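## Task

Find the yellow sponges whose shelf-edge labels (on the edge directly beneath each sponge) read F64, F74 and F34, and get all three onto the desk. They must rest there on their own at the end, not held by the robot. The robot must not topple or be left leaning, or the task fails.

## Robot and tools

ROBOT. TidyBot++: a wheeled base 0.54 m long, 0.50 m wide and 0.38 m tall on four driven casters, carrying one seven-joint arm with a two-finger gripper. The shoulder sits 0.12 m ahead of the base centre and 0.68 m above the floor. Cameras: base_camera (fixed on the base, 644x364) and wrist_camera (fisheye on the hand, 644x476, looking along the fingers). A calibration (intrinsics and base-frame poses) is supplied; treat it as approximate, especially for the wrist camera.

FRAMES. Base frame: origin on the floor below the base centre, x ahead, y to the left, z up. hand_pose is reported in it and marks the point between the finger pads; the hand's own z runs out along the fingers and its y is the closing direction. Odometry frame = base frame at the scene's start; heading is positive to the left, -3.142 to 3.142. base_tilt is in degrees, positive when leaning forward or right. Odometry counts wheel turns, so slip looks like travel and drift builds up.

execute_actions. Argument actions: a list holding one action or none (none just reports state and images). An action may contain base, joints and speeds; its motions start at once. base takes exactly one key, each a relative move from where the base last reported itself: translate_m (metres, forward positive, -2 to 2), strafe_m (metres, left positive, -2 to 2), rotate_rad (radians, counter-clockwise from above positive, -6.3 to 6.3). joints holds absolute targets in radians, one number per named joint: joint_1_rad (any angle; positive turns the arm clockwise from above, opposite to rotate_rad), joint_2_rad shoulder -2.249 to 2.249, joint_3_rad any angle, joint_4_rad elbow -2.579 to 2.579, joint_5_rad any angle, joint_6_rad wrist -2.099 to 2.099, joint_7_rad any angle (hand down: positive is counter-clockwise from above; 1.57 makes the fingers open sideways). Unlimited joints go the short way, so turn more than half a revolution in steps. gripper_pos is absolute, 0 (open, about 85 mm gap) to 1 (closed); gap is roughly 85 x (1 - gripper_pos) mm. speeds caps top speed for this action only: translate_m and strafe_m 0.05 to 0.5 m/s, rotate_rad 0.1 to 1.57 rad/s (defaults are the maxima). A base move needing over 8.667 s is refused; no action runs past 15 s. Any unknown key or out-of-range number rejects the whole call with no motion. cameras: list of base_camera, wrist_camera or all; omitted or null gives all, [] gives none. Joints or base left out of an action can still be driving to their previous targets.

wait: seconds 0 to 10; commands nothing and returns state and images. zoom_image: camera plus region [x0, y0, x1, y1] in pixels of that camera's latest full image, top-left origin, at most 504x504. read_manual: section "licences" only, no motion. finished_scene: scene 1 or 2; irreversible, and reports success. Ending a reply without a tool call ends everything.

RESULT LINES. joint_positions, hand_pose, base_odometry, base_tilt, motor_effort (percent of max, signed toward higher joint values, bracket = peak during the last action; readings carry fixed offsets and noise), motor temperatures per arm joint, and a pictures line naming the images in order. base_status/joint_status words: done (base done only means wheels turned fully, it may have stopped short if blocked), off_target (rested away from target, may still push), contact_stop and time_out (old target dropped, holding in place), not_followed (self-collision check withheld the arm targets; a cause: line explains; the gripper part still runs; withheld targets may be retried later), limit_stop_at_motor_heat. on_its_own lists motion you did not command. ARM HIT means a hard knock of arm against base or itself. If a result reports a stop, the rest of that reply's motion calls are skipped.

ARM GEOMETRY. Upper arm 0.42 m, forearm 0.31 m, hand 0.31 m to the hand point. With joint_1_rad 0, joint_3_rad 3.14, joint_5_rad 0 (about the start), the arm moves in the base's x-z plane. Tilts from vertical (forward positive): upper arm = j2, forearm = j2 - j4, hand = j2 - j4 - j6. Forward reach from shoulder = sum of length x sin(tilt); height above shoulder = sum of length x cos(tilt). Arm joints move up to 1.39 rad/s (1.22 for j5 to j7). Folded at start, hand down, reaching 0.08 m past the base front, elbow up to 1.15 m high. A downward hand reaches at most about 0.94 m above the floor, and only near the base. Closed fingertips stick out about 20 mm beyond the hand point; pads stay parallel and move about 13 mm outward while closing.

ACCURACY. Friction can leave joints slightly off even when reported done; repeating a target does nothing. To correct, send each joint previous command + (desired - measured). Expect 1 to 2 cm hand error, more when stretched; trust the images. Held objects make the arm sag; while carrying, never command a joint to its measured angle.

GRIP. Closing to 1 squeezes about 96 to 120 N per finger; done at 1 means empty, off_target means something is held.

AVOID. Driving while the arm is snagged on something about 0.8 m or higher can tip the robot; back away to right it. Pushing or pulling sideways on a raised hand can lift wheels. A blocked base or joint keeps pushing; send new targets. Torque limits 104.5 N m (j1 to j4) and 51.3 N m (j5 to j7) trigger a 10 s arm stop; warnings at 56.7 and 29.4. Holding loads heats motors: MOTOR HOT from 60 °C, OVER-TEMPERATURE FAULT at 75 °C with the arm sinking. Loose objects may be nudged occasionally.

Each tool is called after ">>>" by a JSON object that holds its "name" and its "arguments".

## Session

>>> {"name": "execute_actions", "arguments": {"actions": [{"joints":{"joint_6_rad":0.45}}]}}

Scene clock: 1.60 s.
Motor temperatures (°C, as the motors report them): [32 36 31 32 37 38 45]
base_odometry: x=+0.000 y=+0.000 heading=+0.000 (m, m, rad; odometry frame)
base_tilt: forward=-0.3 right=-0.3 (deg)
base_status: not commanded
joint_positions: joint_1_rad=-0.048 joint_2_rad=-0.396 joint_3_rad=+3.172 joint_4_rad=-2.553 joint_5_rad=-0.045 joint_6_rad=+0.430 joint_7_rad=+1.511 gripper_pos=+0.000
joint_status: all done
motor_effort: joint_1_rad=+0(0) joint_2_rad=-5(5) joint_3_rad=+1(1) joint_4_rad=+19(20) joint_5_rad=+0(0) joint_6_rad=+7(8) joint_7_rad=+0(0) (%)
hand_pose: x=+0.5263 y=+0.0018 z=+0.8475 quat_wxyz=(-0.036, +0.759, -0.040, +0.648) (m; base frame)
pictures: base_camera, wrist_camera
camera_calibration (this result's frames):
wrist_camera: T_world_to_cam=[[-0.0514187, -0.993931, -0.0972439, 0.101424], [-0.120794, 0.102848, -0.987335, 0.963036], [0.991345, -0.039021, -0.12535, -0.276479], [0, 0, 0, 1]] pos_world=[0.39563, -0.00902614, 0.926045]
Images, in order (width x height): base_camera 644x364, wrist_camera 644x476.

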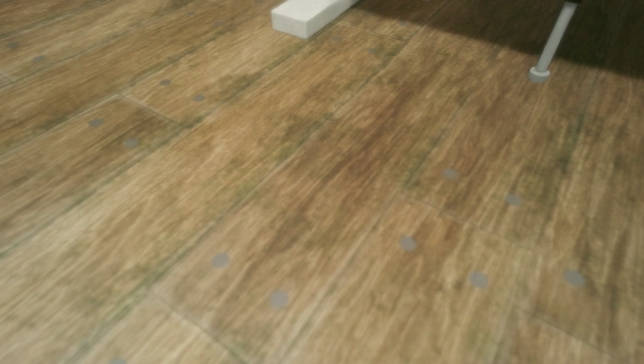

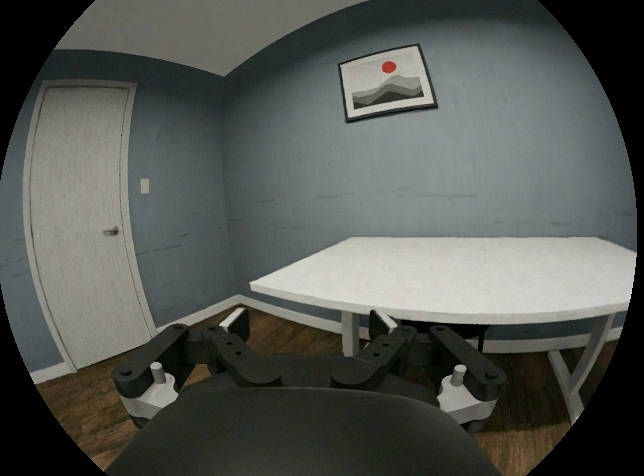

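>>> {"name": "execute_actions", "arguments": {"actions": [{"base":{"rotate_rad":2.62},"joints":{"joint_1_rad":0.01,"joint_3_rad":3.125,"joint_5_rad":0.04,"joint_7_rad":1.56}}]}}

Scene clock: 4.73 s.
Motor temperatures (°C, as the motors report them): [32 36 31 32 37 38 45]
base_odometry: x=+0.000 y=+0.000 heading=+2.619 (m, m, rad; odometry frame)
base_tilt: forward=-0.3 right=-0.3 (deg)
base_status: done
joint_positions: joint_1_rad=+0.008 joint_2_rad=-0.396 joint_3_rad=+3.141 joint_4_rad=-2.553 joint_5_rad=-0.003 joint_6_rad=+0.430 joint_7_rad=+1.537 gripper_pos=+0.000
joint_status: all done
motor_effort: joint_1_rad=+0(1) joint_2_rad=-5(6) joint_3_rad=+1(2) joint_4_rad=+19(20) joint_5_rad=+0(0) joint_6_rad=+7(7) joint_7_rad=+0(1) (%)
hand_pose: x=+0.5260 y=-0.0021 z=+0.8476 quat_wxyz=(-0.009, +0.760, -0.017, +0.650) (m; base frame)
pictures: base_camera, wrist_camera
camera_calibration (this result's frames):
wrist_camera: T_world_to_cam=[[-0.0517601, -0.998343, -0.0251385, 0.03659], [-0.120263, 0.0312203, -0.992251, 0.967218], [0.991392, -0.0483358, -0.12168, -0.279436], [0, 0, 0, 1]] pos_world=[0.395246, -0.00717427, 0.926641]
Images, in order (width x height): base_camera 644x364, wrist_camera 644x476.

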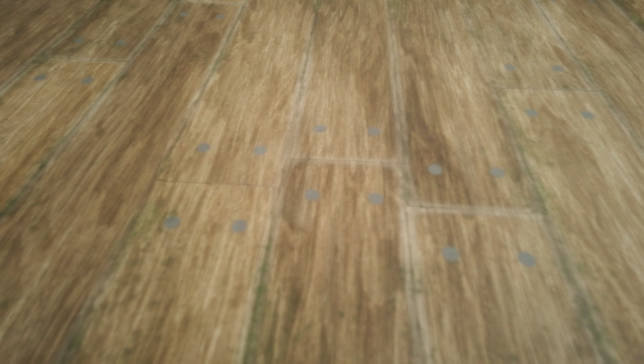

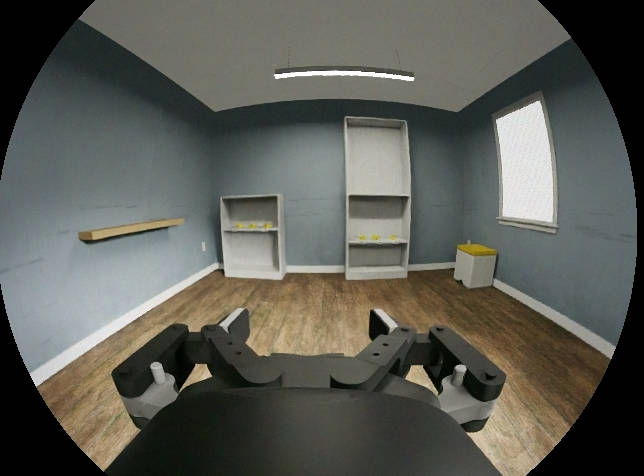

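>>> {"name": "execute_actions", "arguments": {"actions": [{"base":{"rotate_rad":-0.07}}], "cameras": []}}

>>> {"name": "execute_actions", "arguments": {"actions": [{"base":{"translate_m":2.0},"joints":{"joint_2_rad":0.5,"joint_4_rad":-2.2,"joint_6_rad":0.75}}]}}

>>> {"name": "execute_actions", "arguments": {"actions": [{"base":{"strafe_m":-0.7}}]}}

Scene clock: 5.90 s.
Motor temperatures (°C, as the motors report them): [32 36 31 32 37 38 45]
base_odometry: x=+0.000 y=+0.000 heading=+2.550 (m, m, rad; odometry frame)
base_tilt: forward=-0.3 right=-0.4 (deg)
base_status: done
joint_positions: joint_1_rad=+0.009 joint_2_rad=-0.396 joint_3_rad=+3.140 joint_4_rad=-2.553 joint_5_rad=-0.003 joint_6_rad=+0.430 joint_7_rad=+1.537 gripper_pos=+0.000
joint_status: not commanded
motor_effort: joint_1_rad=+0(1) joint_2_rad=-5(5) joint_3_rad=+1(2) joint_4_rad=+19(19) joint_5_rad=+0(0) joint_6_rad=+7(7) joint_7_rad=+0(1) (%)
hand_pose: x=+0.5260 y=-0.0019 z=+0.8476 quat_wxyz=(-0.009, +0.760, -0.017, +0.650) (m; base frame)
pictures: none
No camera images: the call's "cameras" was empty. Leave "cameras" out to get every camera's image.

Scene clock: 11.27 s.
Motor temperatures (°C, as the motors report them): [32 36 31 32 37 38 45]
base_odometry: x=-1.661 y=+1.113 heading=+2.551 (m, m, rad; odometry frame)
base_tilt: forward=-0.3 right=-0.4 (deg)
base_status: done
joint_positions: joint_1_rad=+0.009 joint_2_rad=+0.486 joint_3_rad=+3.140 joint_4_rad=-2.214 joint_5_rad=-0.003 joint_6_rad=+0.710 joint_7_rad=+1.537 gripper_pos=+0.000
joint_status: all done
motor_effort: joint_1_rad=+0(0) joint_2_rad=-31(33) joint_3_rad=+0(1) joint_4_rad=+13(20) joint_5_rad=+0(0) joint_6_rad=+7(7) joint_7_rad=+0(0) (%)
hand_pose: x=+0.7343 y=-0.0037 z=+0.6428 quat_wxyz=(-0.007, +0.839, -0.019, +0.544) (m; base frame)
pictures: base_camera, wrist_camera
camera_calibration (this result's frames):
wrist_camera: T_world_to_cam=[[-0.0568379, -0.998302, -0.0127812, 0.0364331], [-0.374228, 0.0331715, -0.926743, 0.933553], [0.925593, -0.0478911, -0.375478, -0.299478], [0, 0, 0, 1]] pos_world=[0.628627, -0.00893854, 0.753182]
Images, in order (width x height): base_camera 644x364, wrist_camera 644x476.

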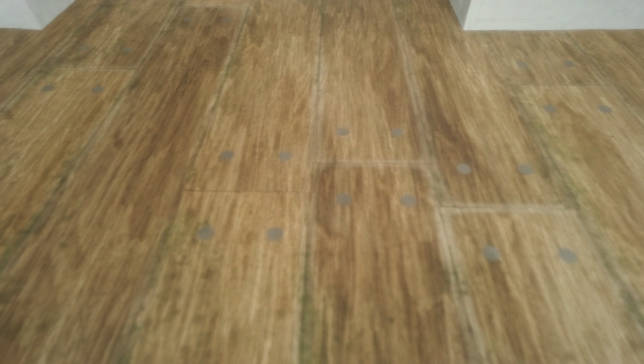

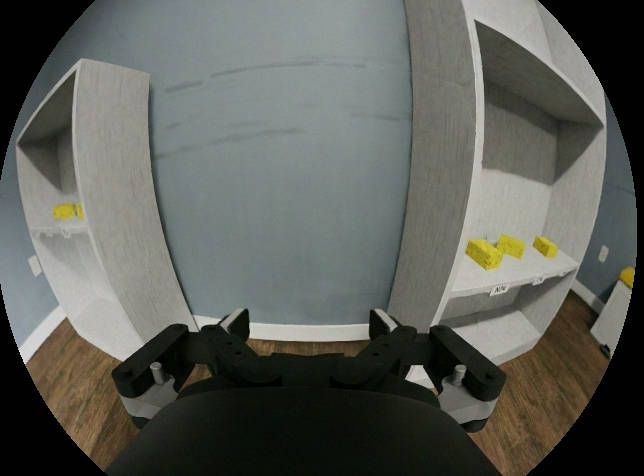

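Scene clock: 14.03 s.
Motor temperatures (°C, as the motors report them): [32 36 31 32 37 38 45]
base_odometry: x=-1.272 y=+1.695 heading=+2.551 (m, m, rad; odometry frame)
base_tilt: forward=-0.3 right=-0.4 (deg)
base_status: done
joint_positions: joint_1_rad=+0.012 joint_2_rad=+0.486 joint_3_rad=+3.139 joint_4_rad=-2.213 joint_5_rad=-0.002 joint_6_rad=+0.710 joint_7_rad=+1.537 gripper_pos=+0.000
joint_status: not commanded
motor_effort: joint_1_rad=+0(3) joint_2_rad=-31(32) joint_3_rad=+1(3) joint_4_rad=+13(13) joint_5_rad=+0(1) joint_6_rad=+6(6) joint_7_rad=+0(0) (%)
hand_pose: x=+0.7344 y=-0.0048 z=+0.6430 quat_wxyz=(-0.007, +0.839, -0.019, +0.544) (m; base frame)
pictures: base_camera, wrist_camera
camera_calibration (this result's frames):
wrist_camera: T_world_to_cam=[[-0.0581826, -0.99822, -0.0131277, 0.0365299], [-0.373841, 0.0339792, -0.92687, 0.933535], [0.925666, -0.0490201, -0.375152, -0.299807], [0, 0, 0, 1]] pos_world=[0.62864, -0.00995253, 0.753273]
Images, in order (width x height): base_camera 644x364, wrist_camera 644x476.

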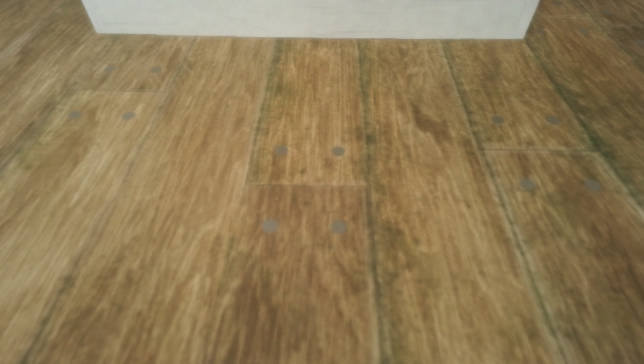

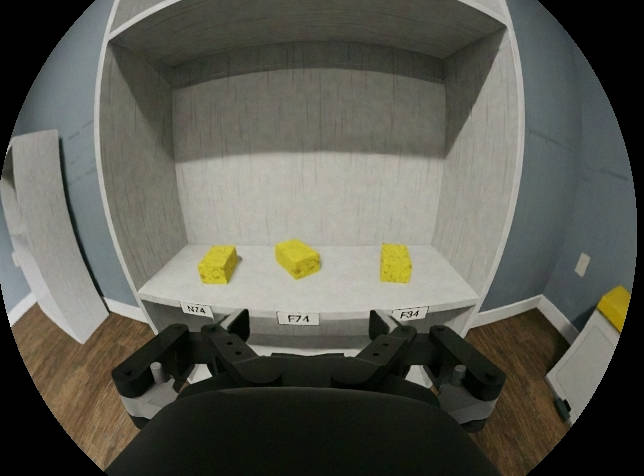

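>>> {"name": "execute_actions", "arguments": {"actions": [{"joints":{"joint_1_rad":-0.03,"joint_2_rad":0.79,"joint_4_rad":-1.007,"joint_6_rad":-1.38,"joint_7_rad":2.2}}], "cameras": []}}

>>> {"name": "execute_actions", "arguments": {"actions": [{"base":{"translate_m":0.24},"speeds":{"translate_m":0.25}}], "cameras": ["wrist_camera"]}}

Scene clock: 17.17 s.
Motor temperatures (°C, as the motors report them): [32 36 31 32 37 38 45]
base_odometry: x=-1.272 y=+1.695 heading=+2.551 (m, m, rad; odometry frame)
base_tilt: forward=-0.3 right=-0.3 (deg)
base_status: not commanded
joint_positions: joint_1_rad=-0.018 joint_2_rad=+0.765 joint_3_rad=+3.139 joint_4_rad=-1.025 joint_5_rad=-0.002 joint_6_rad=-1.341 joint_7_rad=+2.176 gripper_pos=+0.000
joint_status: all done
motor_effort: joint_1_rad=+0(1) joint_2_rad=-44(44) joint_3_rad=+0(0) joint_4_rad=+16(17) joint_5_rad=+0(0) joint_6_rad=-1(7) joint_7_rad=+0(0) (%)
hand_pose: x=+0.7201 y=+0.0142 z=+0.6057 quat_wxyz=(+0.000, +0.952, +0.308, +0.005) (m; base frame)
pictures: none
No camera images: the call's "cameras" was empty. Leave "cameras" out to get every camera's image.

Scene clock: 19.00 s.
Motor temperatures (°C, as the motors report them): [32 36 31 32 37 38 45]
base_odometry: x=-1.471 y=+1.829 heading=+2.551 (m, m, rad; odometry frame)
base_tilt: forward=-0.3 right=-0.4 (deg)
base_status: done
joint_positions: joint_1_rad=-0.019 joint_2_rad=+0.773 joint_3_rad=+3.139 joint_4_rad=-1.023 joint_5_rad=-0.002 joint_6_rad=-1.343 joint_7_rad=+2.176 gripper_pos=+0.000
joint_status: not commanded
motor_effort: joint_1_rad=+0(0) joint_2_rad=-44(47) joint_3_rad=+1(0) joint_4_rad=+16(18) joint_5_rad=+0(0) joint_6_rad=+0(0) joint_7_rad=+0(0) (%)
hand_pose: x=+0.7201 y=+0.0148 z=+0.6019 quat_wxyz=(-0.001, +0.951, +0.308, +0.002) (m; base frame)
pictures: wrist_camera
camera_calibration (this result's frames):
wrist_camera: T_world_to_cam=[[0.589249, -0.807078, 0.0375596, -0.444742], [-0.806085, -0.59041, -0.0405282, 0.676488], [0.054885, -0.006395, -0.998472, 0.700524], [0, 0, 0, 1]] pos_world=[0.768922, 0.0449439, 0.743574]
Images, in order (width x height): wrist_camera 644x476.

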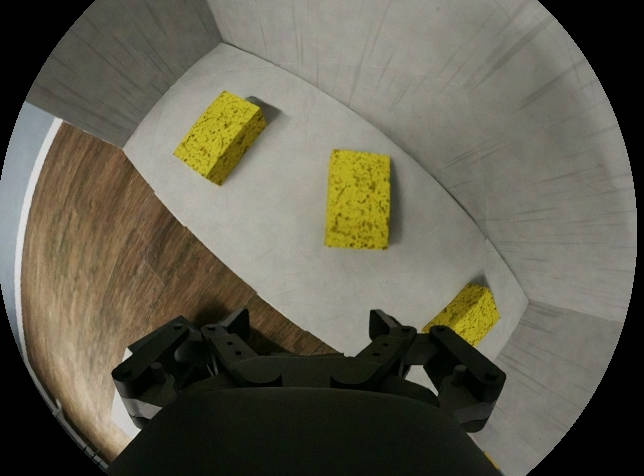

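>>> {"name": "execute_actions", "arguments": {"actions": [{"base":{"translate_m":0.107},"speeds":{"translate_m":0.15},"joints":{"joint_1_rad":-0.052,"joint_7_rad":2.1}}], "cameras": ["wrist_camera"]}}

Scene clock: 21.87 s.
Motor temperatures (°C, as the motors report them): [32 36 31 32 37 38 45]
base_odometry: x=-1.560 y=+1.889 heading=+2.550 (m, m, rad; odometry frame)
base_tilt: forward=-0.3 right=-0.4 (deg)
base_status: done
joint_positions: joint_1_rad=-0.046 joint_2_rad=+0.774 joint_3_rad=+3.138 joint_4_rad=-1.022 joint_5_rad=-0.002 joint_6_rad=-1.343 joint_7_rad=+2.118 gripper_pos=+0.000
joint_status: all done
motor_effort: joint_1_rad=+0(3) joint_2_rad=-44(46) joint_3_rad=+0(1) joint_4_rad=+17(17) joint_5_rad=+0(0) joint_6_rad=-1(0) joint_7_rad=+0(0) (%)
hand_pose: x=+0.7194 y=+0.0313 z=+0.6009 quat_wxyz=(-0.002, +0.956, +0.294, +0.001) (m; base frame)
pictures: wrist_camera
camera_calibration (this result's frames):
wrist_camera: T_world_to_cam=[[0.564461, -0.824673, 0.0360444, -0.41175], [-0.823778, -0.56556, -0.039153, 0.696712], [0.0526736, -0.00759222, -0.998583, 0.701401], [0, 0, 0, 1]] pos_world=[0.769407, 0.0597981, 0.742527]
Images, in order (width x height): wrist_camera 644x476.

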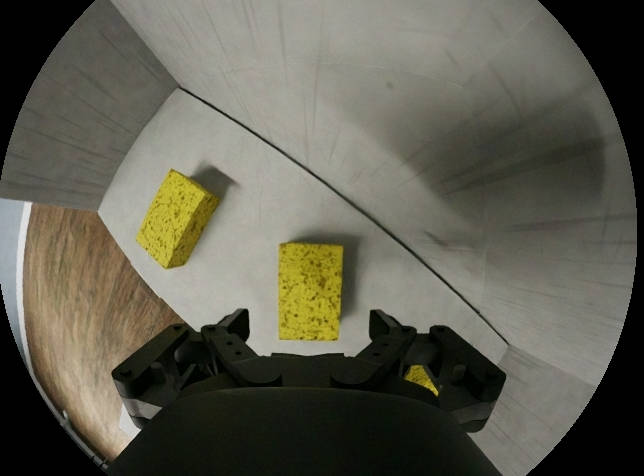

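>>> {"name": "execute_actions", "arguments": {"actions": [{"joints":{"joint_2_rad":0.862,"joint_4_rad":-1.155,"joint_6_rad":-1.105}}], "cameras": ["wrist_camera"]}}

Scene clock: 23.17 s.
Motor temperatures (°C, as the motors report them): [32 36 31 32 37 38 45]
base_odometry: x=-1.560 y=+1.889 heading=+2.550 (m, m, rad; odometry frame)
base_tilt: forward=-0.3 right=-0.4 (deg)
base_status: not commanded
joint_positions: joint_1_rad=-0.046 joint_2_rad=+0.858 joint_3_rad=+3.138 joint_4_rad=-1.143 joint_5_rad=-0.002 joint_6_rad=-1.143 joint_7_rad=+2.118 gripper_pos=+0.000
joint_status: all done
motor_effort: joint_1_rad=+0(0) joint_2_rad=-45(49) joint_3_rad=+0(0) joint_4_rad=+15(16) joint_5_rad=+0(0) joint_6_rad=-1(0) joint_7_rad=+0(1) (%)
hand_pose: x=+0.7217 y=+0.0315 z=+0.5147 quat_wxyz=(-0.002, +0.956, +0.293, +0.000) (m; base frame)
pictures: wrist_camera
camera_calibration (this result's frames):
wrist_camera: T_world_to_cam=[[0.564167, -0.824961, 0.0339985, -0.408507], [-0.824211, -0.565138, -0.0359886, 0.694002], [0.048903, -0.00771839, -0.998774, 0.618026], [0, 0, 0, 1]] pos_world=[0.772247, 0.059975, 0.656133]
Images, in order (width x height): wrist_camera 644x476.

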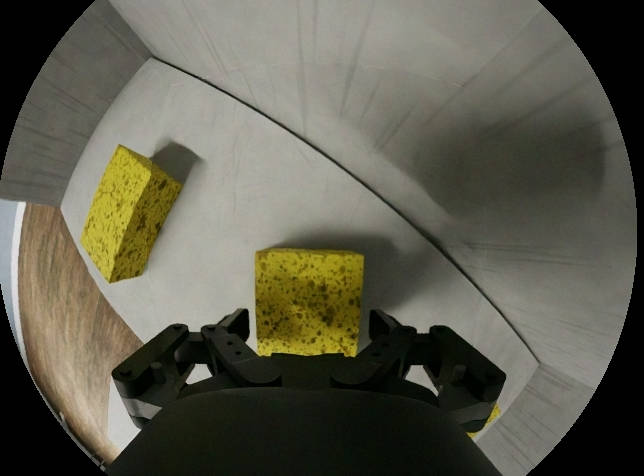

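>>> {"name": "execute_actions", "arguments": {"actions": [{"joints":{"gripper_pos":0.7}}], "cameras": []}}

>>> {"name": "execute_actions", "arguments": {"actions": [{"joints":{"joint_2_rad":0.79,"joint_4_rad":-1.11}}], "cameras": []}}

>>> {"name": "execute_actions", "arguments": {"actions": [{"base":{"translate_m":-0.4}}], "cameras": []}}

>>> {"name": "execute_actions", "arguments": {"actions": [{"base":{"translate_m":-1.95},"joints":{"joint_1_rad":-2.8,"joint_2_rad":0.55,"joint_4_rad":-0.68,"joint_6_rad":-1.3,"joint_7_rad":1.55}}], "cameras": ["wrist_camera"]}}

Scene clock: 24.83 s.
Motor temperatures (°C, as the motors report them): [32 36 31 32 37 38 45]
base_odometry: x=-1.560 y=+1.889 heading=+2.550 (m, m, rad; odometry frame)
base_tilt: forward=-0.3 right=-0.4 (deg)
base_status: not commanded
joint_positions: joint_1_rad=-0.046 joint_2_rad=+0.856 joint_3_rad=+3.138 joint_4_rad=-1.143 joint_5_rad=-0.002 joint_6_rad=-1.143 joint_7_rad=+2.118 gripper_pos=+0.378
joint_status: gripper_pos off_target (ended at +0.378, target +0.700)
motor_effort: joint_1_rad=+0(0) joint_2_rad=-44(47) joint_3_rad=+1(1) joint_4_rad=+15(15) joint_5_rad=+0(1) joint_6_rad=+0(2) joint_7_rad=+0(0) (%)
hand_pose: x=+0.7221 y=+0.0315 z=+0.5162 quat_wxyz=(-0.002, +0.956, +0.293, +0.001) (m; base frame)
pictures: none
No camera images: the call's "cameras" was empty. Leave "cameras" out to get every camera's image.

Scene clock: 25.80 s.
Motor temperatures (°C, as the motors report them): [32 36 31 32 37 38 45]
base_odometry: x=-1.560 y=+1.889 heading=+2.550 (m, m, rad; odometry frame)
base_tilt: forward=-0.3 right=-0.4 (deg)
base_status: not commanded
joint_positions: joint_1_rad=-0.046 joint_2_rad=+0.802 joint_3_rad=+3.138 joint_4_rad=-1.124 joint_5_rad=-0.002 joint_6_rad=-1.143 joint_7_rad=+2.118 gripper_pos=+0.378
joint_status: all done
motor_effort: joint_1_rad=+0(0) joint_2_rad=-45(49) joint_3_rad=+1(0) joint_4_rad=+16(17) joint_5_rad=+0(0) joint_6_rad=+0(0) joint_7_rad=+0(0) (%)
hand_pose: x=+0.7379 y=+0.0322 z=+0.5545 quat_wxyz=(+0.007, +0.955, +0.293, +0.036) (m; base frame)
pictures: none
No camera images: the call's "cameras" was empty. Leave "cameras" out to get every camera's image.

Scene clock: 28.03 s.
Motor temperatures (°C, as the motors report them): [32 36 31 32 37 38 45]
base_odometry: x=-1.228 y=+1.666 heading=+2.551 (m, m, rad; odometry frame)
base_tilt: forward=-0.3 right=-0.4 (deg)
base_status: done
joint_positions: joint_1_rad=-0.049 joint_2_rad=+0.801 joint_3_rad=+3.137 joint_4_rad=-1.123 joint_5_rad=+0.001 joint_6_rad=-1.141 joint_7_rad=+2.118 gripper_pos=+0.378
joint_status: not commanded
motor_effort: joint_1_rad=+0(3) joint_2_rad=-46(48) joint_3_rad=+0(1) joint_4_rad=+16(18) joint_5_rad=+0(1) joint_6_rad=+0(1) joint_7_rad=+0(0) (%)
hand_pose: x=+0.7392 y=+0.0335 z=+0.5558 quat_wxyz=(+0.008, +0.955, +0.295, +0.038) (m; base frame)
pictures: none
No camera images: the call's "cameras" was empty. Leave "cameras" out to get every camera's image.

Scene clock: 33.30 s.
Motor temperatures (°C, as the motors report them): [32 36 31 32 37 38 45]
base_odometry: x=+0.392 y=+0.581 heading=+2.551 (m, m, rad; odometry frame)
base_tilt: forward=-0.3 right=-0.4 (deg)
base_status: done
joint_positions: joint_1_rad=-2.799 joint_2_rad=+0.571 joint_3_rad=+3.136 joint_4_rad=-0.700 joint_5_rad=+0.001 joint_6_rad=-1.258 joint_7_rad=+1.575 gripper_pos=+0.378
joint_status: all done
motor_effort: joint_1_rad=+0(3) joint_2_rad=-42(47) joint_3_rad=+1(2) joint_4_rad=+19(20) joint_5_rad=+0(1) joint_6_rad=+4(4) joint_7_rad=+0(1) (%)
hand_pose: x=-0.5479 y=+0.2333 z=+0.8743 quat_wxyz=(-0.297, +0.159, +0.940, +0.050) (m; base frame)
pictures: wrist_camera
camera_calibration (this result's frames):
wrist_camera: T_world_to_cam=[[0.345199, 0.937917, 0.0338868, -0.0691168], [0.754938, -0.256041, -0.603748, 1.06413], [-0.557589, 0.233996, -0.796455, 0.47517], [0, 0, 0, 1]] pos_world=[-0.514547, 0.2261, 1.02326]
Images, in order (width x height): wrist_camera 644x476.

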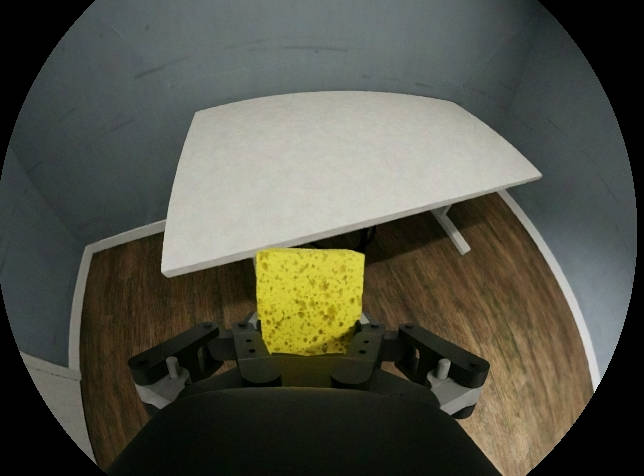

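>>> {"name": "execute_actions", "arguments": {"actions": [{"base":{"translate_m":-0.37},"joints":{"joint_6_rad":-1.5}}], "cameras": []}}

>>> {"name": "execute_actions", "arguments": {"actions": [{"joints":{"joint_2_rad":0.68}}], "cameras": ["wrist_camera"]}}

Scene clock: 35.77 s.
Motor temperatures (°C, as the motors report them): [32 36 31 32 37 38 45]
base_odometry: x=+0.700 y=+0.375 heading=+2.552 (m, m, rad; odometry frame)
base_tilt: forward=-0.3 right=-0.4 (deg)
base_status: done
joint_positions: joint_1_rad=-2.800 joint_2_rad=+0.565 joint_3_rad=+3.136 joint_4_rad=-0.696 joint_5_rad=+0.001 joint_6_rad=-1.481 joint_7_rad=+1.575 gripper_pos=+0.378
joint_status: all done
motor_effort: joint_1_rad=+0(2) joint_2_rad=-40(45) joint_3_rad=+1(0) joint_4_rad=+18(19) joint_5_rad=+0(1) joint_6_rad=+3(4) joint_7_rad=+0(0) (%)
hand_pose: x=-0.4905 y=+0.2128 z=+0.8465 quat_wxyz=(-0.196, +0.163, +0.966, +0.033) (m; base frame)
pictures: none
No camera images: the call's "cameras" was empty. Leave "cameras" out to get every camera's image.

Scene clock: 36.87 s.
Motor temperatures (°C, as the motors report them): [32 36 31 32 37 38 45]
base_odometry: x=+0.700 y=+0.375 heading=+2.552 (m, m, rad; odometry frame)
base_tilt: forward=-0.3 right=-0.4 (deg)
base_status: not commanded
joint_positions: joint_1_rad=-2.800 joint_2_rad=+0.681 joint_3_rad=+3.136 joint_4_rad=-0.693 joint_5_rad=+0.001 joint_6_rad=-1.481 joint_7_rad=+1.575 gripper_pos=+0.378
joint_status: all done
motor_effort: joint_1_rad=+0(0) joint_2_rad=-44(48) joint_3_rad=+1(0) joint_4_rad=+18(19) joint_5_rad=+0(0) joint_6_rad=+2(3) joint_7_rad=+0(1) (%)
hand_pose: x=-0.5050 y=+0.2179 z=+0.7719 quat_wxyz=(-0.141, +0.164, +0.976, +0.023) (m; base frame)
pictures: wrist_camera
camera_calibration (this result's frames):
wrist_camera: T_world_to_cam=[[0.333368, 0.942096, 0.0363358, -0.0748397], [0.897998, -0.305552, -0.316602, 0.827377], [-0.287167, 0.138174, -0.947862, 0.69552], [0, 0, 0, 1]] pos_world=[-0.518304, 0.22721, 0.923925]
Images, in order (width x height): wrist_camera 644x476.

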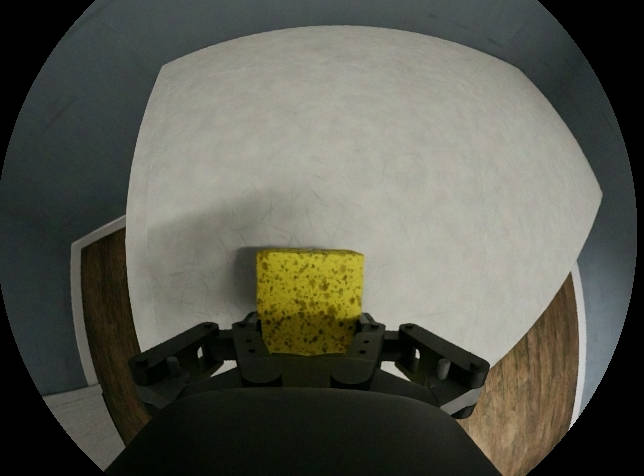

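>>> {"name": "execute_actions", "arguments": {"actions": [{"joints":{"joint_2_rad":0.735}}], "cameras": ["wrist_camera"]}}

Scene clock: 38.47 s.
Motor temperatures (°C, as the motors report them): [32 36 31 32 37 38 45]
base_odometry: x=+0.700 y=+0.375 heading=+2.552 (m, m, rad; odometry frame)
base_tilt: forward=-0.4 right=-0.4 (deg)
base_status: not commanded
joint_positions: joint_1_rad=-2.800 joint_2_rad=+0.703 joint_3_rad=+3.136 joint_4_rad=-0.674 joint_5_rad=+0.001 joint_6_rad=-1.481 joint_7_rad=+1.575 gripper_pos=+0.378
joint_status: all done
motor_effort: joint_1_rad=+0(1) joint_2_rad=-41(44) joint_3_rad=+0(0) joint_4_rad=+16(18) joint_5_rad=+0(0) joint_6_rad=+2(3) joint_7_rad=+0(0) (%)
hand_pose: x=-0.5111 y=+0.2201 z=+0.7647 quat_wxyz=(-0.139, +0.165, +0.976, +0.022) (m; base frame)
pictures: wrist_camera
camera_calibration (this result's frames):
wrist_camera: T_world_to_cam=[[0.333424, 0.942081, 0.0362159, -0.07447], [0.898898, -0.306088, -0.313518, 0.829405], [-0.284274, 0.137089, -0.948892, 0.689108], [0, 0, 0, 1]] pos_world=[-0.524824, 0.229559, 0.916619]
Images, in order (width x height): wrist_camera 644x476.

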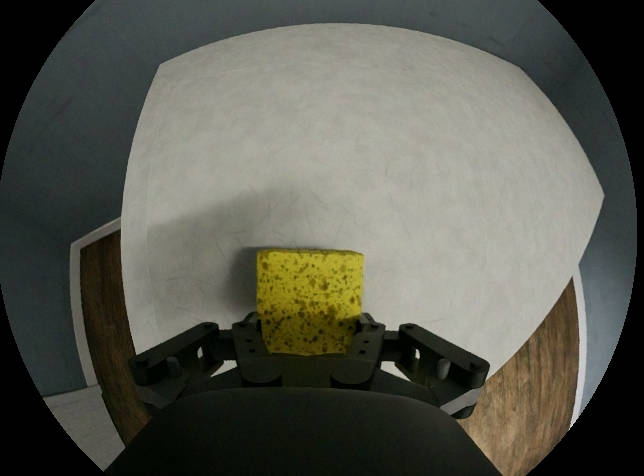

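>>> {"name": "execute_actions", "arguments": {"actions": [{"joints":{"gripper_pos":0,"joint_2_rad":0.71}}], "cameras": []}}

>>> {"name": "execute_actions", "arguments": {"actions": [{"joints":{"joint_2_rad":0.55}}], "cameras": ["wrist_camera"]}}

>>> {"name": "execute_actions", "arguments": {"actions": [{"base":{"translate_m":0.9},"joints":{"joint_1_rad":-1.0}}], "cameras": []}}

>>> {"name": "execute_actions", "arguments": {"actions": [{"base":{"translate_m":1.72},"joints":{"joint_1_rad":0.3,"joint_2_rad":0.775,"joint_4_rad":-1.035,"joint_6_rad":-1.305,"joint_7_rad":1.9}}], "cameras": ["wrist_camera"]}}

Scene clock: 39.80 s.
Motor temperatures (°C, as the motors report them): [32 36 31 32 37 38 45]
base_odometry: x=+0.700 y=+0.375 heading=+2.552 (m, m, rad; odometry frame)
base_tilt: forward=-0.4 right=-0.4 (deg)
base_status: not commanded
joint_positions: joint_1_rad=-2.800 joint_2_rad=+0.704 joint_3_rad=+3.136 joint_4_rad=-0.674 joint_5_rad=+0.001 joint_6_rad=-1.481 joint_7_rad=+1.575 gripper_pos=+0.000
joint_status: all done
motor_effort: joint_1_rad=+0(0) joint_2_rad=-44(46) joint_3_rad=+0(0) joint_4_rad=+18(18) joint_5_rad=+0(1) joint_6_rad=+2(2) joint_7_rad=+0(0) (%)
hand_pose: x=-0.5112 y=+0.2202 z=+0.7636 quat_wxyz=(-0.139, +0.165, +0.976, +0.022) (m; base frame)
pictures: none
No camera images: the call's "cameras" was empty. Leave "cameras" out to get every camera's image.

Scene clock: 40.97 s.
Motor temperatures (°C, as the motors report them): [32 36 31 32 37 38 45]
base_odometry: x=+0.700 y=+0.375 heading=+2.552 (m, m, rad; odometry frame)
base_tilt: forward=-0.3 right=-0.4 (deg)
base_status: not commanded
joint_positions: joint_1_rad=-2.800 joint_2_rad=+0.546 joint_3_rad=+3.136 joint_4_rad=-0.674 joint_5_rad=+0.001 joint_6_rad=-1.481 joint_7_rad=+1.575 gripper_pos=+0.000
joint_status: all done
motor_effort: joint_1_rad=+0(0) joint_2_rad=-39(48) joint_3_rad=+0(1) joint_4_rad=+18(20) joint_5_rad=+0(1) joint_6_rad=+3(3) joint_7_rad=+0(0) (%)
hand_pose: x=-0.4912 y=+0.2130 z=+0.8679 quat_wxyz=(-0.215, +0.162, +0.962, +0.036) (m; base frame)
pictures: wrist_camera
camera_calibration (this result's frames):
wrist_camera: T_world_to_cam=[[0.338774, 0.940178, 0.0360133, -0.0749679], [0.84176, -0.285767, -0.458015, 0.934731], [-0.420324, 0.185478, -0.888215, 0.663916], [0, 0, 0, 1]] pos_world=[-0.482362, 0.214456, 1.02052]
Images, in order (width x height): wrist_camera 644x476.

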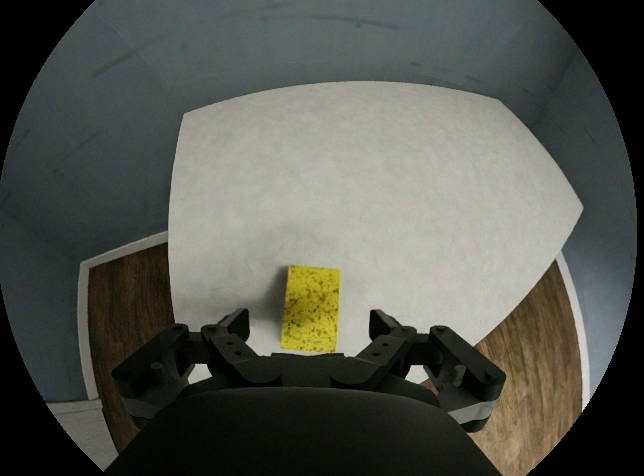

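Scene clock: 44.23 s.
Motor temperatures (°C, as the motors report them): [32 36 31 32 37 38 45]
base_odometry: x=-0.048 y=+0.876 heading=+2.552 (m, m, rad; odometry frame)
base_tilt: forward=-0.3 right=-0.4 (deg)
base_status: done
joint_positions: joint_1_rad=-0.994 joint_2_rad=+0.549 joint_3_rad=+3.134 joint_4_rad=-0.674 joint_5_rad=+0.003 joint_6_rad=-1.481 joint_7_rad=+1.575 gripper_pos=+0.000
joint_status: all done
motor_effort: joint_1_rad=+0(4) joint_2_rad=-39(44) joint_3_rad=+0(2) joint_4_rad=+18(19) joint_5_rad=+0(1) joint_6_rad=+3(3) joint_7_rad=+0(0) (%)
hand_pose: x=+0.4683 y=+0.5444 z=+0.8659 quat_wxyz=(-0.104, +0.856, +0.469, +0.190) (m; base frame)
pictures: none
No camera images: the call's "cameras" was empty. Leave "cameras" out to get every camera's image.

Scene clock: 49.03 s.
Motor temperatures (°C, as the motors report them): [32 36 31 32 37 38 45]
base_odometry: x=-1.477 y=+1.834 heading=+2.551 (m, m, rad; odometry frame)
base_tilt: forward=-0.3 right=-0.3 (deg)
base_status: done
joint_positions: joint_1_rad=+0.299 joint_2_rad=+0.758 joint_3_rad=+3.133 joint_4_rad=-1.016 joint_5_rad=+0.003 joint_6_rad=-1.343 joint_7_rad=+1.875 gripper_pos=+0.000
joint_status: all done
motor_effort: joint_1_rad=+0(4) joint_2_rad=-44(47) joint_3_rad=+0(2) joint_4_rad=+17(18) joint_5_rad=+0(2) joint_6_rad=+0(3) joint_7_rad=+0(0) (%)
hand_pose: x=+0.6982 y=-0.1738 z=+0.6129 quat_wxyz=(+0.002, +1.000, +0.006, +0.012) (m; base frame)
pictures: wrist_camera
camera_calibration (this result's frames):
wrist_camera: T_world_to_cam=[[0.0154836, -0.998965, 0.0427584, -0.22044], [-0.998037, -0.0180363, -0.0599752, 0.79332], [0.0606844, -0.0417458, -0.997284, 0.700642], [0, 0, 0, 1]] pos_world=[0.752658, -0.176654, 0.755744]
Images, in order (width x height): wrist_camera 644x476.

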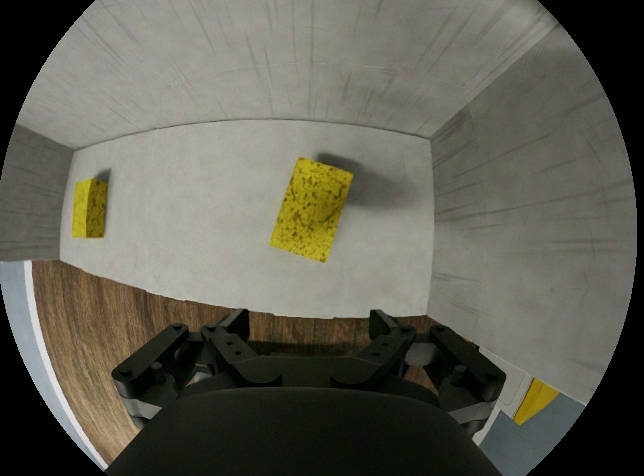

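>>> {"name": "execute_actions", "arguments": {"actions": [{"base":{"translate_m":0.088},"speeds":{"translate_m":0.15},"joints":{"joint_7_rad":1.545}}], "cameras": ["wrist_camera"]}}

>>> {"name": "execute_actions", "arguments": {"actions": [{"joints":{"joint_2_rad":0.858,"joint_4_rad":-1.155,"joint_6_rad":-1.105}}], "cameras": ["wrist_camera"]}}

Scene clock: 50.57 s.
Motor temperatures (°C, as the motors report them): [32 36 31 32 37 38 45]
base_odometry: x=-1.550 y=+1.883 heading=+2.551 (m, m, rad; odometry frame)
base_tilt: forward=-0.3 right=-0.4 (deg)
base_status: done
joint_positions: joint_1_rad=+0.300 joint_2_rad=+0.759 joint_3_rad=+3.133 joint_4_rad=-1.018 joint_5_rad=+0.003 joint_6_rad=-1.343 joint_7_rad=+1.551 gripper_pos=+0.000
joint_status: all done
motor_effort: joint_1_rad=+0(3) joint_2_rad=-44(46) joint_3_rad=+0(1) joint_4_rad=+17(17) joint_5_rad=+1(1) joint_6_rad=-1(0) joint_7_rad=+0(0) (%)
hand_pose: x=+0.6975 y=-0.1738 z=+0.6114 quat_wxyz=(+0.000, +0.988, -0.156, +0.011) (m; base frame)
pictures: wrist_camera
camera_calibration (this result's frames):
wrist_camera: T_world_to_cam=[[-0.304443, -0.951897, 0.0347387, 0.0158283], [-0.951517, 0.302236, -0.0571719, 0.814073], [0.0439225, -0.0504601, -0.99776, 0.709636], [0, 0, 0, 1]] pos_world=[0.748254, -0.195166, 0.754039]
Images, in order (width x height): wrist_camera 644x476.

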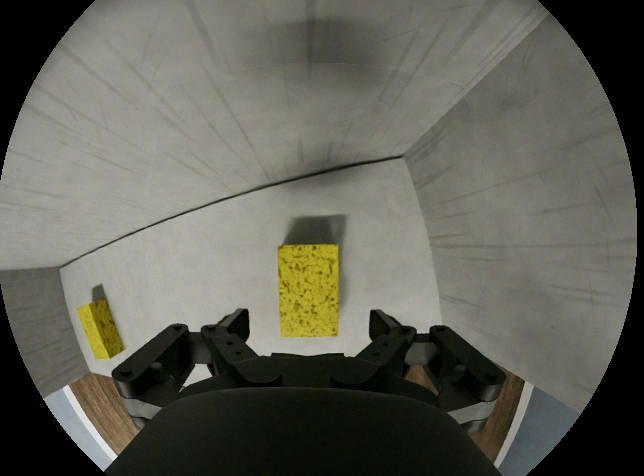

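Scene clock: 51.63 s.
Motor temperatures (°C, as the motors report them): [32 37 31 32 37 38 45]
base_odometry: x=-1.550 y=+1.883 heading=+2.551 (m, m, rad; odometry frame)
base_tilt: forward=-0.3 right=-0.3 (deg)
base_status: not commanded
joint_positions: joint_1_rad=+0.300 joint_2_rad=+0.858 joint_3_rad=+3.133 joint_4_rad=-1.143 joint_5_rad=+0.003 joint_6_rad=-1.144 joint_7_rad=+1.551 gripper_pos=+0.000
joint_status: all done
motor_effort: joint_1_rad=+0(0) joint_2_rad=-45(50) joint_3_rad=+0(0) joint_4_rad=+15(18) joint_5_rad=+0(0) joint_6_rad=-1(1) joint_7_rad=+0(0) (%)
hand_pose: x=+0.6964 y=-0.1731 z=+0.5145 quat_wxyz=(-0.002, +0.988, -0.156, -0.002) (m; base frame)
pictures: wrist_camera
camera_calibration (this result's frames):
wrist_camera: T_world_to_cam=[[-0.303579, -0.952185, 0.0343877, 0.0190523], [-0.952601, 0.302568, -0.0316784, 0.794932], [0.0197591, -0.0423746, -0.998906, 0.631866], [0, 0, 0, 1]] pos_world=[0.750552, -0.195604, 0.655702]
Images, in order (width x height): wrist_camera 644x476.

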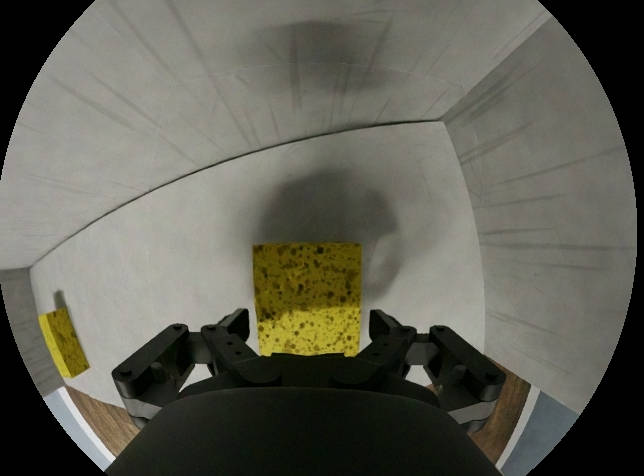

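>>> {"name": "execute_actions", "arguments": {"actions": [{"joints":{"gripper_pos":0.7}}], "cameras": []}}

>>> {"name": "execute_actions", "arguments": {"actions": [{"joints":{"joint_2_rad":0.79,"joint_4_rad":-1.11}}], "cameras": []}}

>>> {"name": "execute_actions", "arguments": {"actions": [{"base":{"translate_m":-0.5}}], "cameras": []}}

>>> {"name": "execute_actions", "arguments": {"actions": [{"base":{"translate_m":-1.9},"joints":{"joint_1_rad":-2.75,"joint_2_rad":0.53,"joint_4_rad":-0.68,"joint_6_rad":-1.52}}], "cameras": []}}

>>> {"name": "execute_actions", "arguments": {"actions": [{"base":{"strafe_m":1.45},"joints":{"joint_1_rad":-3.5}}]}}

Scene clock: 53.07 s.
Motor temperatures (°C, as the motors report them): [32 37 31 32 37 38 45]
base_odometry: x=-1.550 y=+1.883 heading=+2.551 (m, m, rad; odometry frame)
base_tilt: forward=-0.3 right=-0.3 (deg)
base_status: not commanded
joint_positions: joint_1_rad=+0.300 joint_2_rad=+0.854 joint_3_rad=+3.133 joint_4_rad=-1.143 joint_5_rad=+0.003 joint_6_rad=-1.144 joint_7_rad=+1.551 gripper_pos=+0.388
joint_status: gripper_pos off_target (ended at +0.388, target +0.700)
motor_effort: joint_1_rad=+0(1) joint_2_rad=-45(47) joint_3_rad=+0(0) joint_4_rad=+15(16) joint_5_rad=+0(0) joint_6_rad=+0(1) joint_7_rad=+0(0) (%)
hand_pose: x=+0.6970 y=-0.1733 z=+0.5171 quat_wxyz=(-0.002, +0.988, -0.156, +0.001) (m; base frame)
pictures: none
No camera images: the call's "cameras" was empty. Leave "cameras" out to get every camera's image.

Scene clock: 54.00 s.
Motor temperatures (°C, as the motors report them): [32 37 31 32 37 38 45]
base_odometry: x=-1.550 y=+1.883 heading=+2.551 (m, m, rad; odometry frame)
base_tilt: forward=-0.3 right=-0.3 (deg)
base_status: not commanded
joint_positions: joint_1_rad=+0.300 joint_2_rad=+0.801 joint_3_rad=+3.133 joint_4_rad=-1.123 joint_5_rad=+0.003 joint_6_rad=-1.144 joint_7_rad=+1.551 gripper_pos=+0.388
joint_status: all done
motor_effort: joint_1_rad=+0(0) joint_2_rad=-45(48) joint_3_rad=+1(0) joint_4_rad=+16(18) joint_5_rad=+0(0) joint_6_rad=+1(1) joint_7_rad=+0(0) (%)
hand_pose: x=+0.7129 y=-0.1782 z=+0.5559 quat_wxyz=(+0.003, +0.987, -0.156, +0.037) (m; base frame)
pictures: none
No camera images: the call's "cameras" was empty. Leave "cameras" out to get every camera's image.

Scene clock: 56.50 s.
Motor temperatures (°C, as the motors report them): [32 37 31 32 37 38 45]
base_odometry: x=-1.134 y=+1.605 heading=+2.551 (m, m, rad; odometry frame)
base_tilt: forward=-0.3 right=-0.4 (deg)
base_status: done
joint_positions: joint_1_rad=+0.300 joint_2_rad=+0.800 joint_3_rad=+3.133 joint_4_rad=-1.122 joint_5_rad=+0.003 joint_6_rad=-1.142 joint_7_rad=+1.551 gripper_pos=+0.388
joint_status: not commanded
motor_effort: joint_1_rad=+0(2) joint_2_rad=-45(48) joint_3_rad=+0(1) joint_4_rad=+17(17) joint_5_rad=+0(1) joint_6_rad=+0(1) joint_7_rad=+0(0) (%)
hand_pose: x=+0.7139 y=-0.1790 z=+0.5569 quat_wxyz=(+0.004, +0.987, -0.156, +0.039) (m; base frame)
pictures: none
No camera images: the call's "cameras" was empty. Leave "cameras" out to get every camera's image.

Scene clock: 61.67 s.
Motor temperatures (°C, as the motors report them): [32 37 31 32 37 38 45]
base_odometry: x=+0.444 y=+0.548 heading=+2.552 (m, m, rad; odometry frame)
base_tilt: forward=-0.3 right=-0.4 (deg)
base_status: done
joint_positions: joint_1_rad=-2.749 joint_2_rad=+0.551 joint_3_rad=+3.133 joint_4_rad=-0.700 joint_5_rad=+0.003 joint_6_rad=-1.478 joint_7_rad=+1.551 gripper_pos=+0.389
joint_status: all done
motor_effort: joint_1_rad=+0(3) joint_2_rad=-39(48) joint_3_rad=+0(2) joint_4_rad=+18(19) joint_5_rad=+0(1) joint_6_rad=+3(3) joint_7_rad=+0(0) (%)
hand_pose: x=-0.4772 y=+0.2420 z=+0.8544 quat_wxyz=(-0.202, +0.198, +0.959, +0.037) (m; base frame)
pictures: none
No camera images: the call's "cameras" was empty. Leave "cameras" out to get every camera's image.

Scene clock: 65.93 s.
Motor temperatures (°C, as the motors report them): [32 37 31 33 37 38 45]
base_odometry: x=-0.362 y=-0.657 heading=+2.552 (m, m, rad; odometry frame)
base_tilt: forward=-0.3 right=-0.3 (deg)
base_status: done
joint_positions: joint_1_rad=-3.496 joint_2_rad=+0.549 joint_3_rad=+3.133 joint_4_rad=-0.699 joint_5_rad=+0.004 joint_6_rad=-1.480 joint_7_rad=+1.551 gripper_pos=+0.389
joint_status: all done
motor_effort: joint_1_rad=+0(5) joint_2_rad=-39(41) joint_3_rad=+0(1) joint_4_rad=+18(19) joint_5_rad=+0(1) joint_6_rad=+3(3) joint_7_rad=+0(0) (%)
hand_pose: x=-0.4821 y=-0.2273 z=+0.8553 quat_wxyz=(-0.201, -0.166, +0.965, -0.040) (m; base frame)
pictures: base_camera, wrist_camera
camera_calibration (this result's frames):
wrist_camera: T_world_to_cam=[[-0.325318, 0.945204, 0.0275459, 0.0246599], [0.848113, 0.304536, -0.433545, 0.911828], [-0.418177, -0.117678, -0.900711, 0.680955], [0, 0, 0, 1]] pos_world=[-0.480552, -0.22086, 1.00798]
Images, in order (width x height): base_camera 644x364, wrist_camera 644x476.

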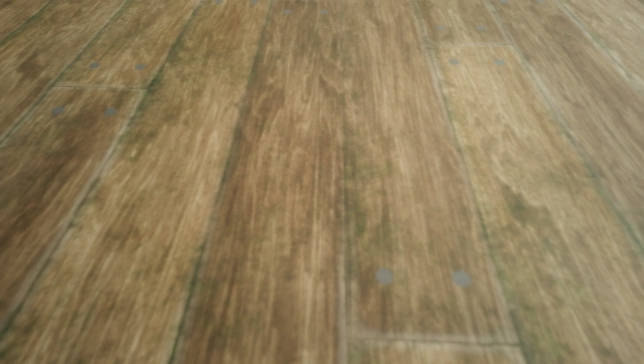

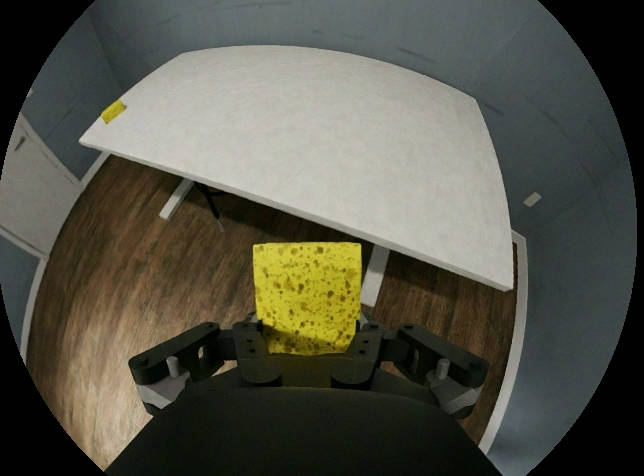

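>>> {"name": "execute_actions", "arguments": {"actions": [{"base":{"translate_m":-0.3}}], "cameras": []}}

>>> {"name": "execute_actions", "arguments": {"actions": [{"joints":{"joint_2_rad":0.69}}], "cameras": ["wrist_camera"]}}

Scene clock: 68.07 s.
Motor temperatures (°C, as the motors report them): [32 37 31 33 37 38 45]
base_odometry: x=-0.113 y=-0.824 heading=+2.551 (m, m, rad; odometry frame)
base_tilt: forward=-0.4 right=-0.3 (deg)
base_status: done
joint_positions: joint_1_rad=-3.497 joint_2_rad=+0.543 joint_3_rad=+3.133 joint_4_rad=-0.698 joint_5_rad=+0.004 joint_6_rad=-1.482 joint_7_rad=+1.551 gripper_pos=+0.389
joint_status: not commanded
motor_effort: joint_1_rad=+0(2) joint_2_rad=-39(43) joint_3_rad=+0(1) joint_4_rad=+18(20) joint_5_rad=+0(1) joint_6_rad=+3(3) joint_7_rad=+0(0) (%)
hand_pose: x=-0.4807 y=-0.2271 z=+0.8594 quat_wxyz=(-0.204, -0.166, +0.964, -0.040) (m; base frame)
pictures: none
No camera images: the call's "cameras" was empty. Leave "cameras" out to get every camera's image.

Scene clock: 69.40 s.
Motor temperatures (°C, as the motors report them): [32 37 31 33 37 38 45]
base_odometry: x=-0.113 y=-0.824 heading=+2.551 (m, m, rad; odometry frame)
base_tilt: forward=-0.3 right=-0.4 (deg)
base_status: not commanded
joint_positions: joint_1_rad=-3.497 joint_2_rad=+0.692 joint_3_rad=+3.133 joint_4_rad=-0.690 joint_5_rad=+0.004 joint_6_rad=-1.482 joint_7_rad=+1.551 gripper_pos=+0.389
joint_status: all done
motor_effort: joint_1_rad=+0(0) joint_2_rad=-43(49) joint_3_rad=+1(0) joint_4_rad=+18(20) joint_5_rad=+0(0) joint_6_rad=+2(3) joint_7_rad=+0(1) (%)
hand_pose: x=-0.5007 y=-0.2345 z=+0.7659 quat_wxyz=(-0.136, -0.168, +0.976, -0.027) (m; base frame)
pictures: wrist_camera
camera_calibration (this result's frames):
wrist_camera: T_world_to_cam=[[-0.329368, 0.943713, 0.0303632, 0.0233443], [0.894898, 0.322264, -0.308712, 0.822952], [-0.30112, -0.0745077, -0.950671, 0.698842], [0, 0, 0, 1]] pos_world=[-0.518334, -0.235169, 0.917715]
Images, in order (width x height): wrist_camera 644x476.

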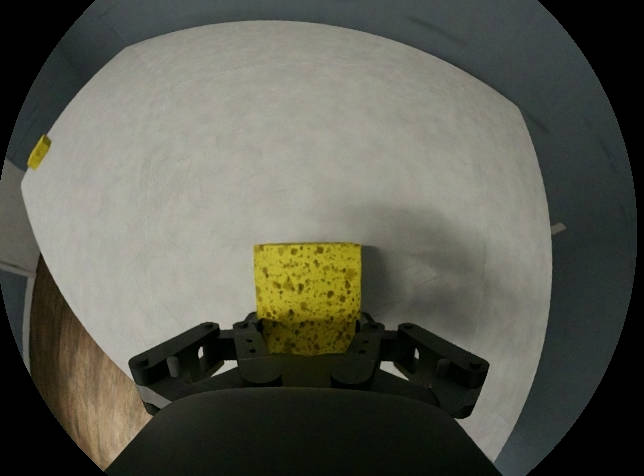

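>>> {"name": "execute_actions", "arguments": {"actions": [{"joints":{"gripper_pos":0}}], "cameras": []}}

>>> {"name": "execute_actions", "arguments": {"actions": [{"joints":{"joint_2_rad":0.53}}], "cameras": ["wrist_camera"]}}

>>> {"name": "execute_actions", "arguments": {"actions": [{"base":{"translate_m":0.7},"joints":{"joint_1_rad":-5.0}}], "cameras": []}}

>>> {"name": "execute_actions", "arguments": {"actions": [{"base":{"translate_m":1.6},"joints":{"joint_1_rad":-6.29,"joint_2_rad":0.3,"joint_4_rad":-2.2,"joint_6_rad":0.65}}]}}

Scene clock: 70.70 s.
Motor temperatures (°C, as the motors report them): [32 37 31 33 37 38 45]
base_odometry: x=-0.113 y=-0.824 heading=+2.551 (m, m, rad; odometry frame)
base_tilt: forward=-0.3 right=-0.4 (deg)
base_status: not commanded
joint_positions: joint_1_rad=-3.497 joint_2_rad=+0.692 joint_3_rad=+3.133 joint_4_rad=-0.690 joint_5_rad=+0.004 joint_6_rad=-1.482 joint_7_rad=+1.551 gripper_pos=+0.000
joint_status: all done
motor_effort: joint_1_rad=+0(0) joint_2_rad=-44(44) joint_3_rad=+1(0) joint_4_rad=+18(18) joint_5_rad=+1(0) joint_6_rad=+1(2) joint_7_rad=+0(0) (%)
hand_pose: x=-0.5007 y=-0.2345 z=+0.7659 quat_wxyz=(-0.136, -0.168, +0.976, -0.027) (m; base frame)
pictures: none
No camera images: the call's "cameras" was empty. Leave "cameras" out to get every camera's image.

Scene clock: 71.87 s.
Motor temperatures (°C, as the motors report them): [32 37 31 33 37 38 45]
base_odometry: x=-0.113 y=-0.824 heading=+2.551 (m, m, rad; odometry frame)
base_tilt: forward=-0.4 right=-0.4 (deg)
base_status: not commanded
joint_positions: joint_1_rad=-3.497 joint_2_rad=+0.526 joint_3_rad=+3.133 joint_4_rad=-0.688 joint_5_rad=+0.004 joint_6_rad=-1.482 joint_7_rad=+1.551 gripper_pos=+0.000
joint_status: all done
motor_effort: joint_1_rad=+0(0) joint_2_rad=-38(46) joint_3_rad=+1(0) joint_4_rad=+18(20) joint_5_rad=+0(0) joint_6_rad=+3(3) joint_7_rad=-1(0) (%)
hand_pose: x=-0.4794 y=-0.2266 z=+0.8751 quat_wxyz=(-0.217, -0.166, +0.961, -0.043) (m; base frame)
pictures: wrist_camera
camera_calibration (this result's frames):
wrist_camera: T_world_to_cam=[[-0.324853, 0.945388, 0.0266766, 0.0253583], [0.833914, 0.299626, -0.463479, 0.936197], [-0.44616, -0.128316, -0.885706, 0.671074], [0, 0, 0, 1]] pos_world=[-0.473063, -0.218373, 1.02761]
Images, in order (width x height): wrist_camera 644x476.

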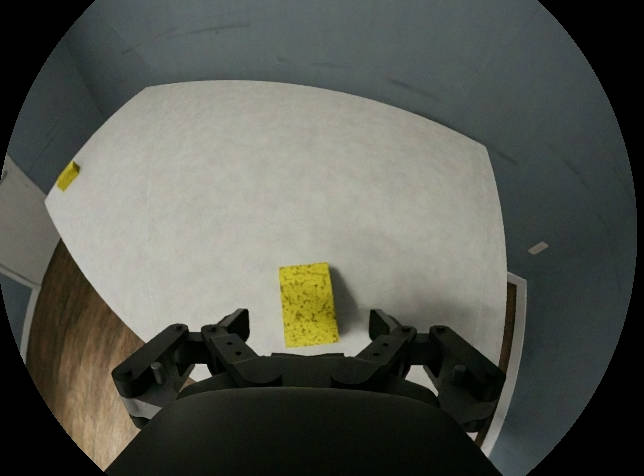

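Scene clock: 74.90 s.
Motor temperatures (°C, as the motors report them): [32 37 31 33 37 38 45]
base_odometry: x=-0.695 y=-0.435 heading=+2.551 (m, m, rad; odometry frame)
base_tilt: forward=-0.3 right=-0.4 (deg)
base_status: done
joint_positions: joint_1_rad=-5.001 joint_2_rad=+0.530 joint_3_rad=+3.131 joint_4_rad=-0.688 joint_5_rad=+0.006 joint_6_rad=-1.482 joint_7_rad=+1.551 gripper_pos=+0.000
joint_status: all done
motor_effort: joint_1_rad=+0(4) joint_2_rad=-38(42) joint_3_rad=+1(2) joint_4_rad=+18(19) joint_5_rad=+0(2) joint_6_rad=+3(4) joint_7_rad=+0(0) (%)
hand_pose: x=+0.3060 y=-0.6127 z=+0.8722 quat_wxyz=(-0.128, -0.778, +0.588, -0.177) (m; base frame)
pictures: none
No camera images: the call's "cameras" was empty. Leave "cameras" out to get every camera's image.

Scene clock: 79.47 s.
Motor temperatures (°C, as the motors report them): [32 37 31 33 37 38 45]
base_odometry: x=-2.024 y=+0.456 heading=+2.551 (m, m, rad; odometry frame)
base_tilt: forward=-0.3 right=-0.4 (deg)
base_status: done
joint_positions: joint_1_rad=-6.283 joint_2_rad=+0.321 joint_3_rad=+3.131 joint_4_rad=-2.183 joint_5_rad=+0.006 joint_6_rad=+0.610 joint_7_rad=+1.551 gripper_pos=+0.000
joint_status: all done
motor_effort: joint_1_rad=+0(4) joint_2_rad=-28(40) joint_3_rad=+1(2) joint_4_rad=+15(20) joint_5_rad=+0(1) joint_6_rad=+7(7) joint_7_rad=+0(0) (%)
hand_pose: x=+0.7339 y=+0.0088 z=+0.7300 quat_wxyz=(+0.010, -0.811, +0.002, -0.584) (m; base frame)
pictures: base_camera, wrist_camera
camera_calibration (this result's frames):
wrist_camera: T_world_to_cam=[[-0.0260846, -0.999656, -0.00265669, 0.0200384], [-0.283354, 0.00994227, -0.958964, 0.970783], [0.958661, -0.0242614, -0.283516, -0.357441], [0, 0, 0, 1]] pos_world=[0.618262, 0.00170767, 0.829659]
Images, in order (width x height): base_camera 644x364, wrist_camera 644x476.

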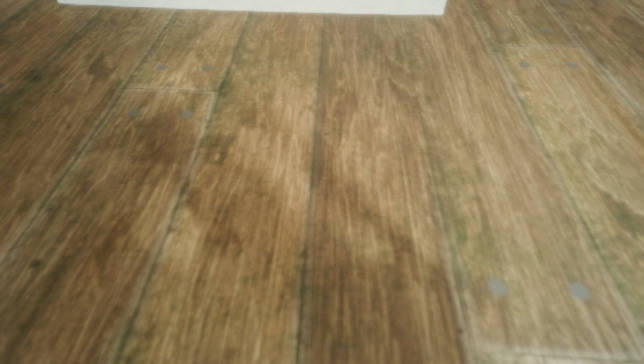

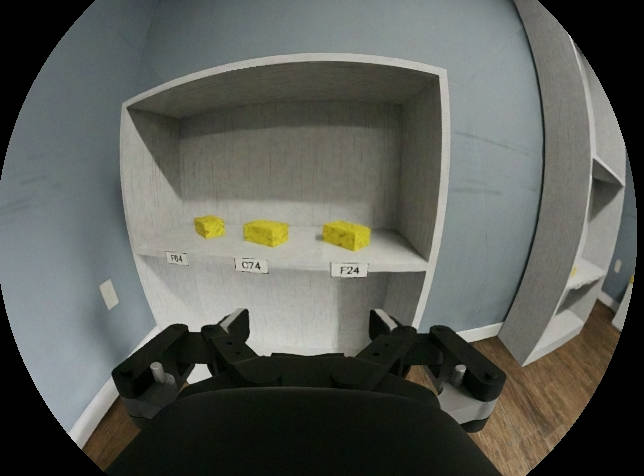

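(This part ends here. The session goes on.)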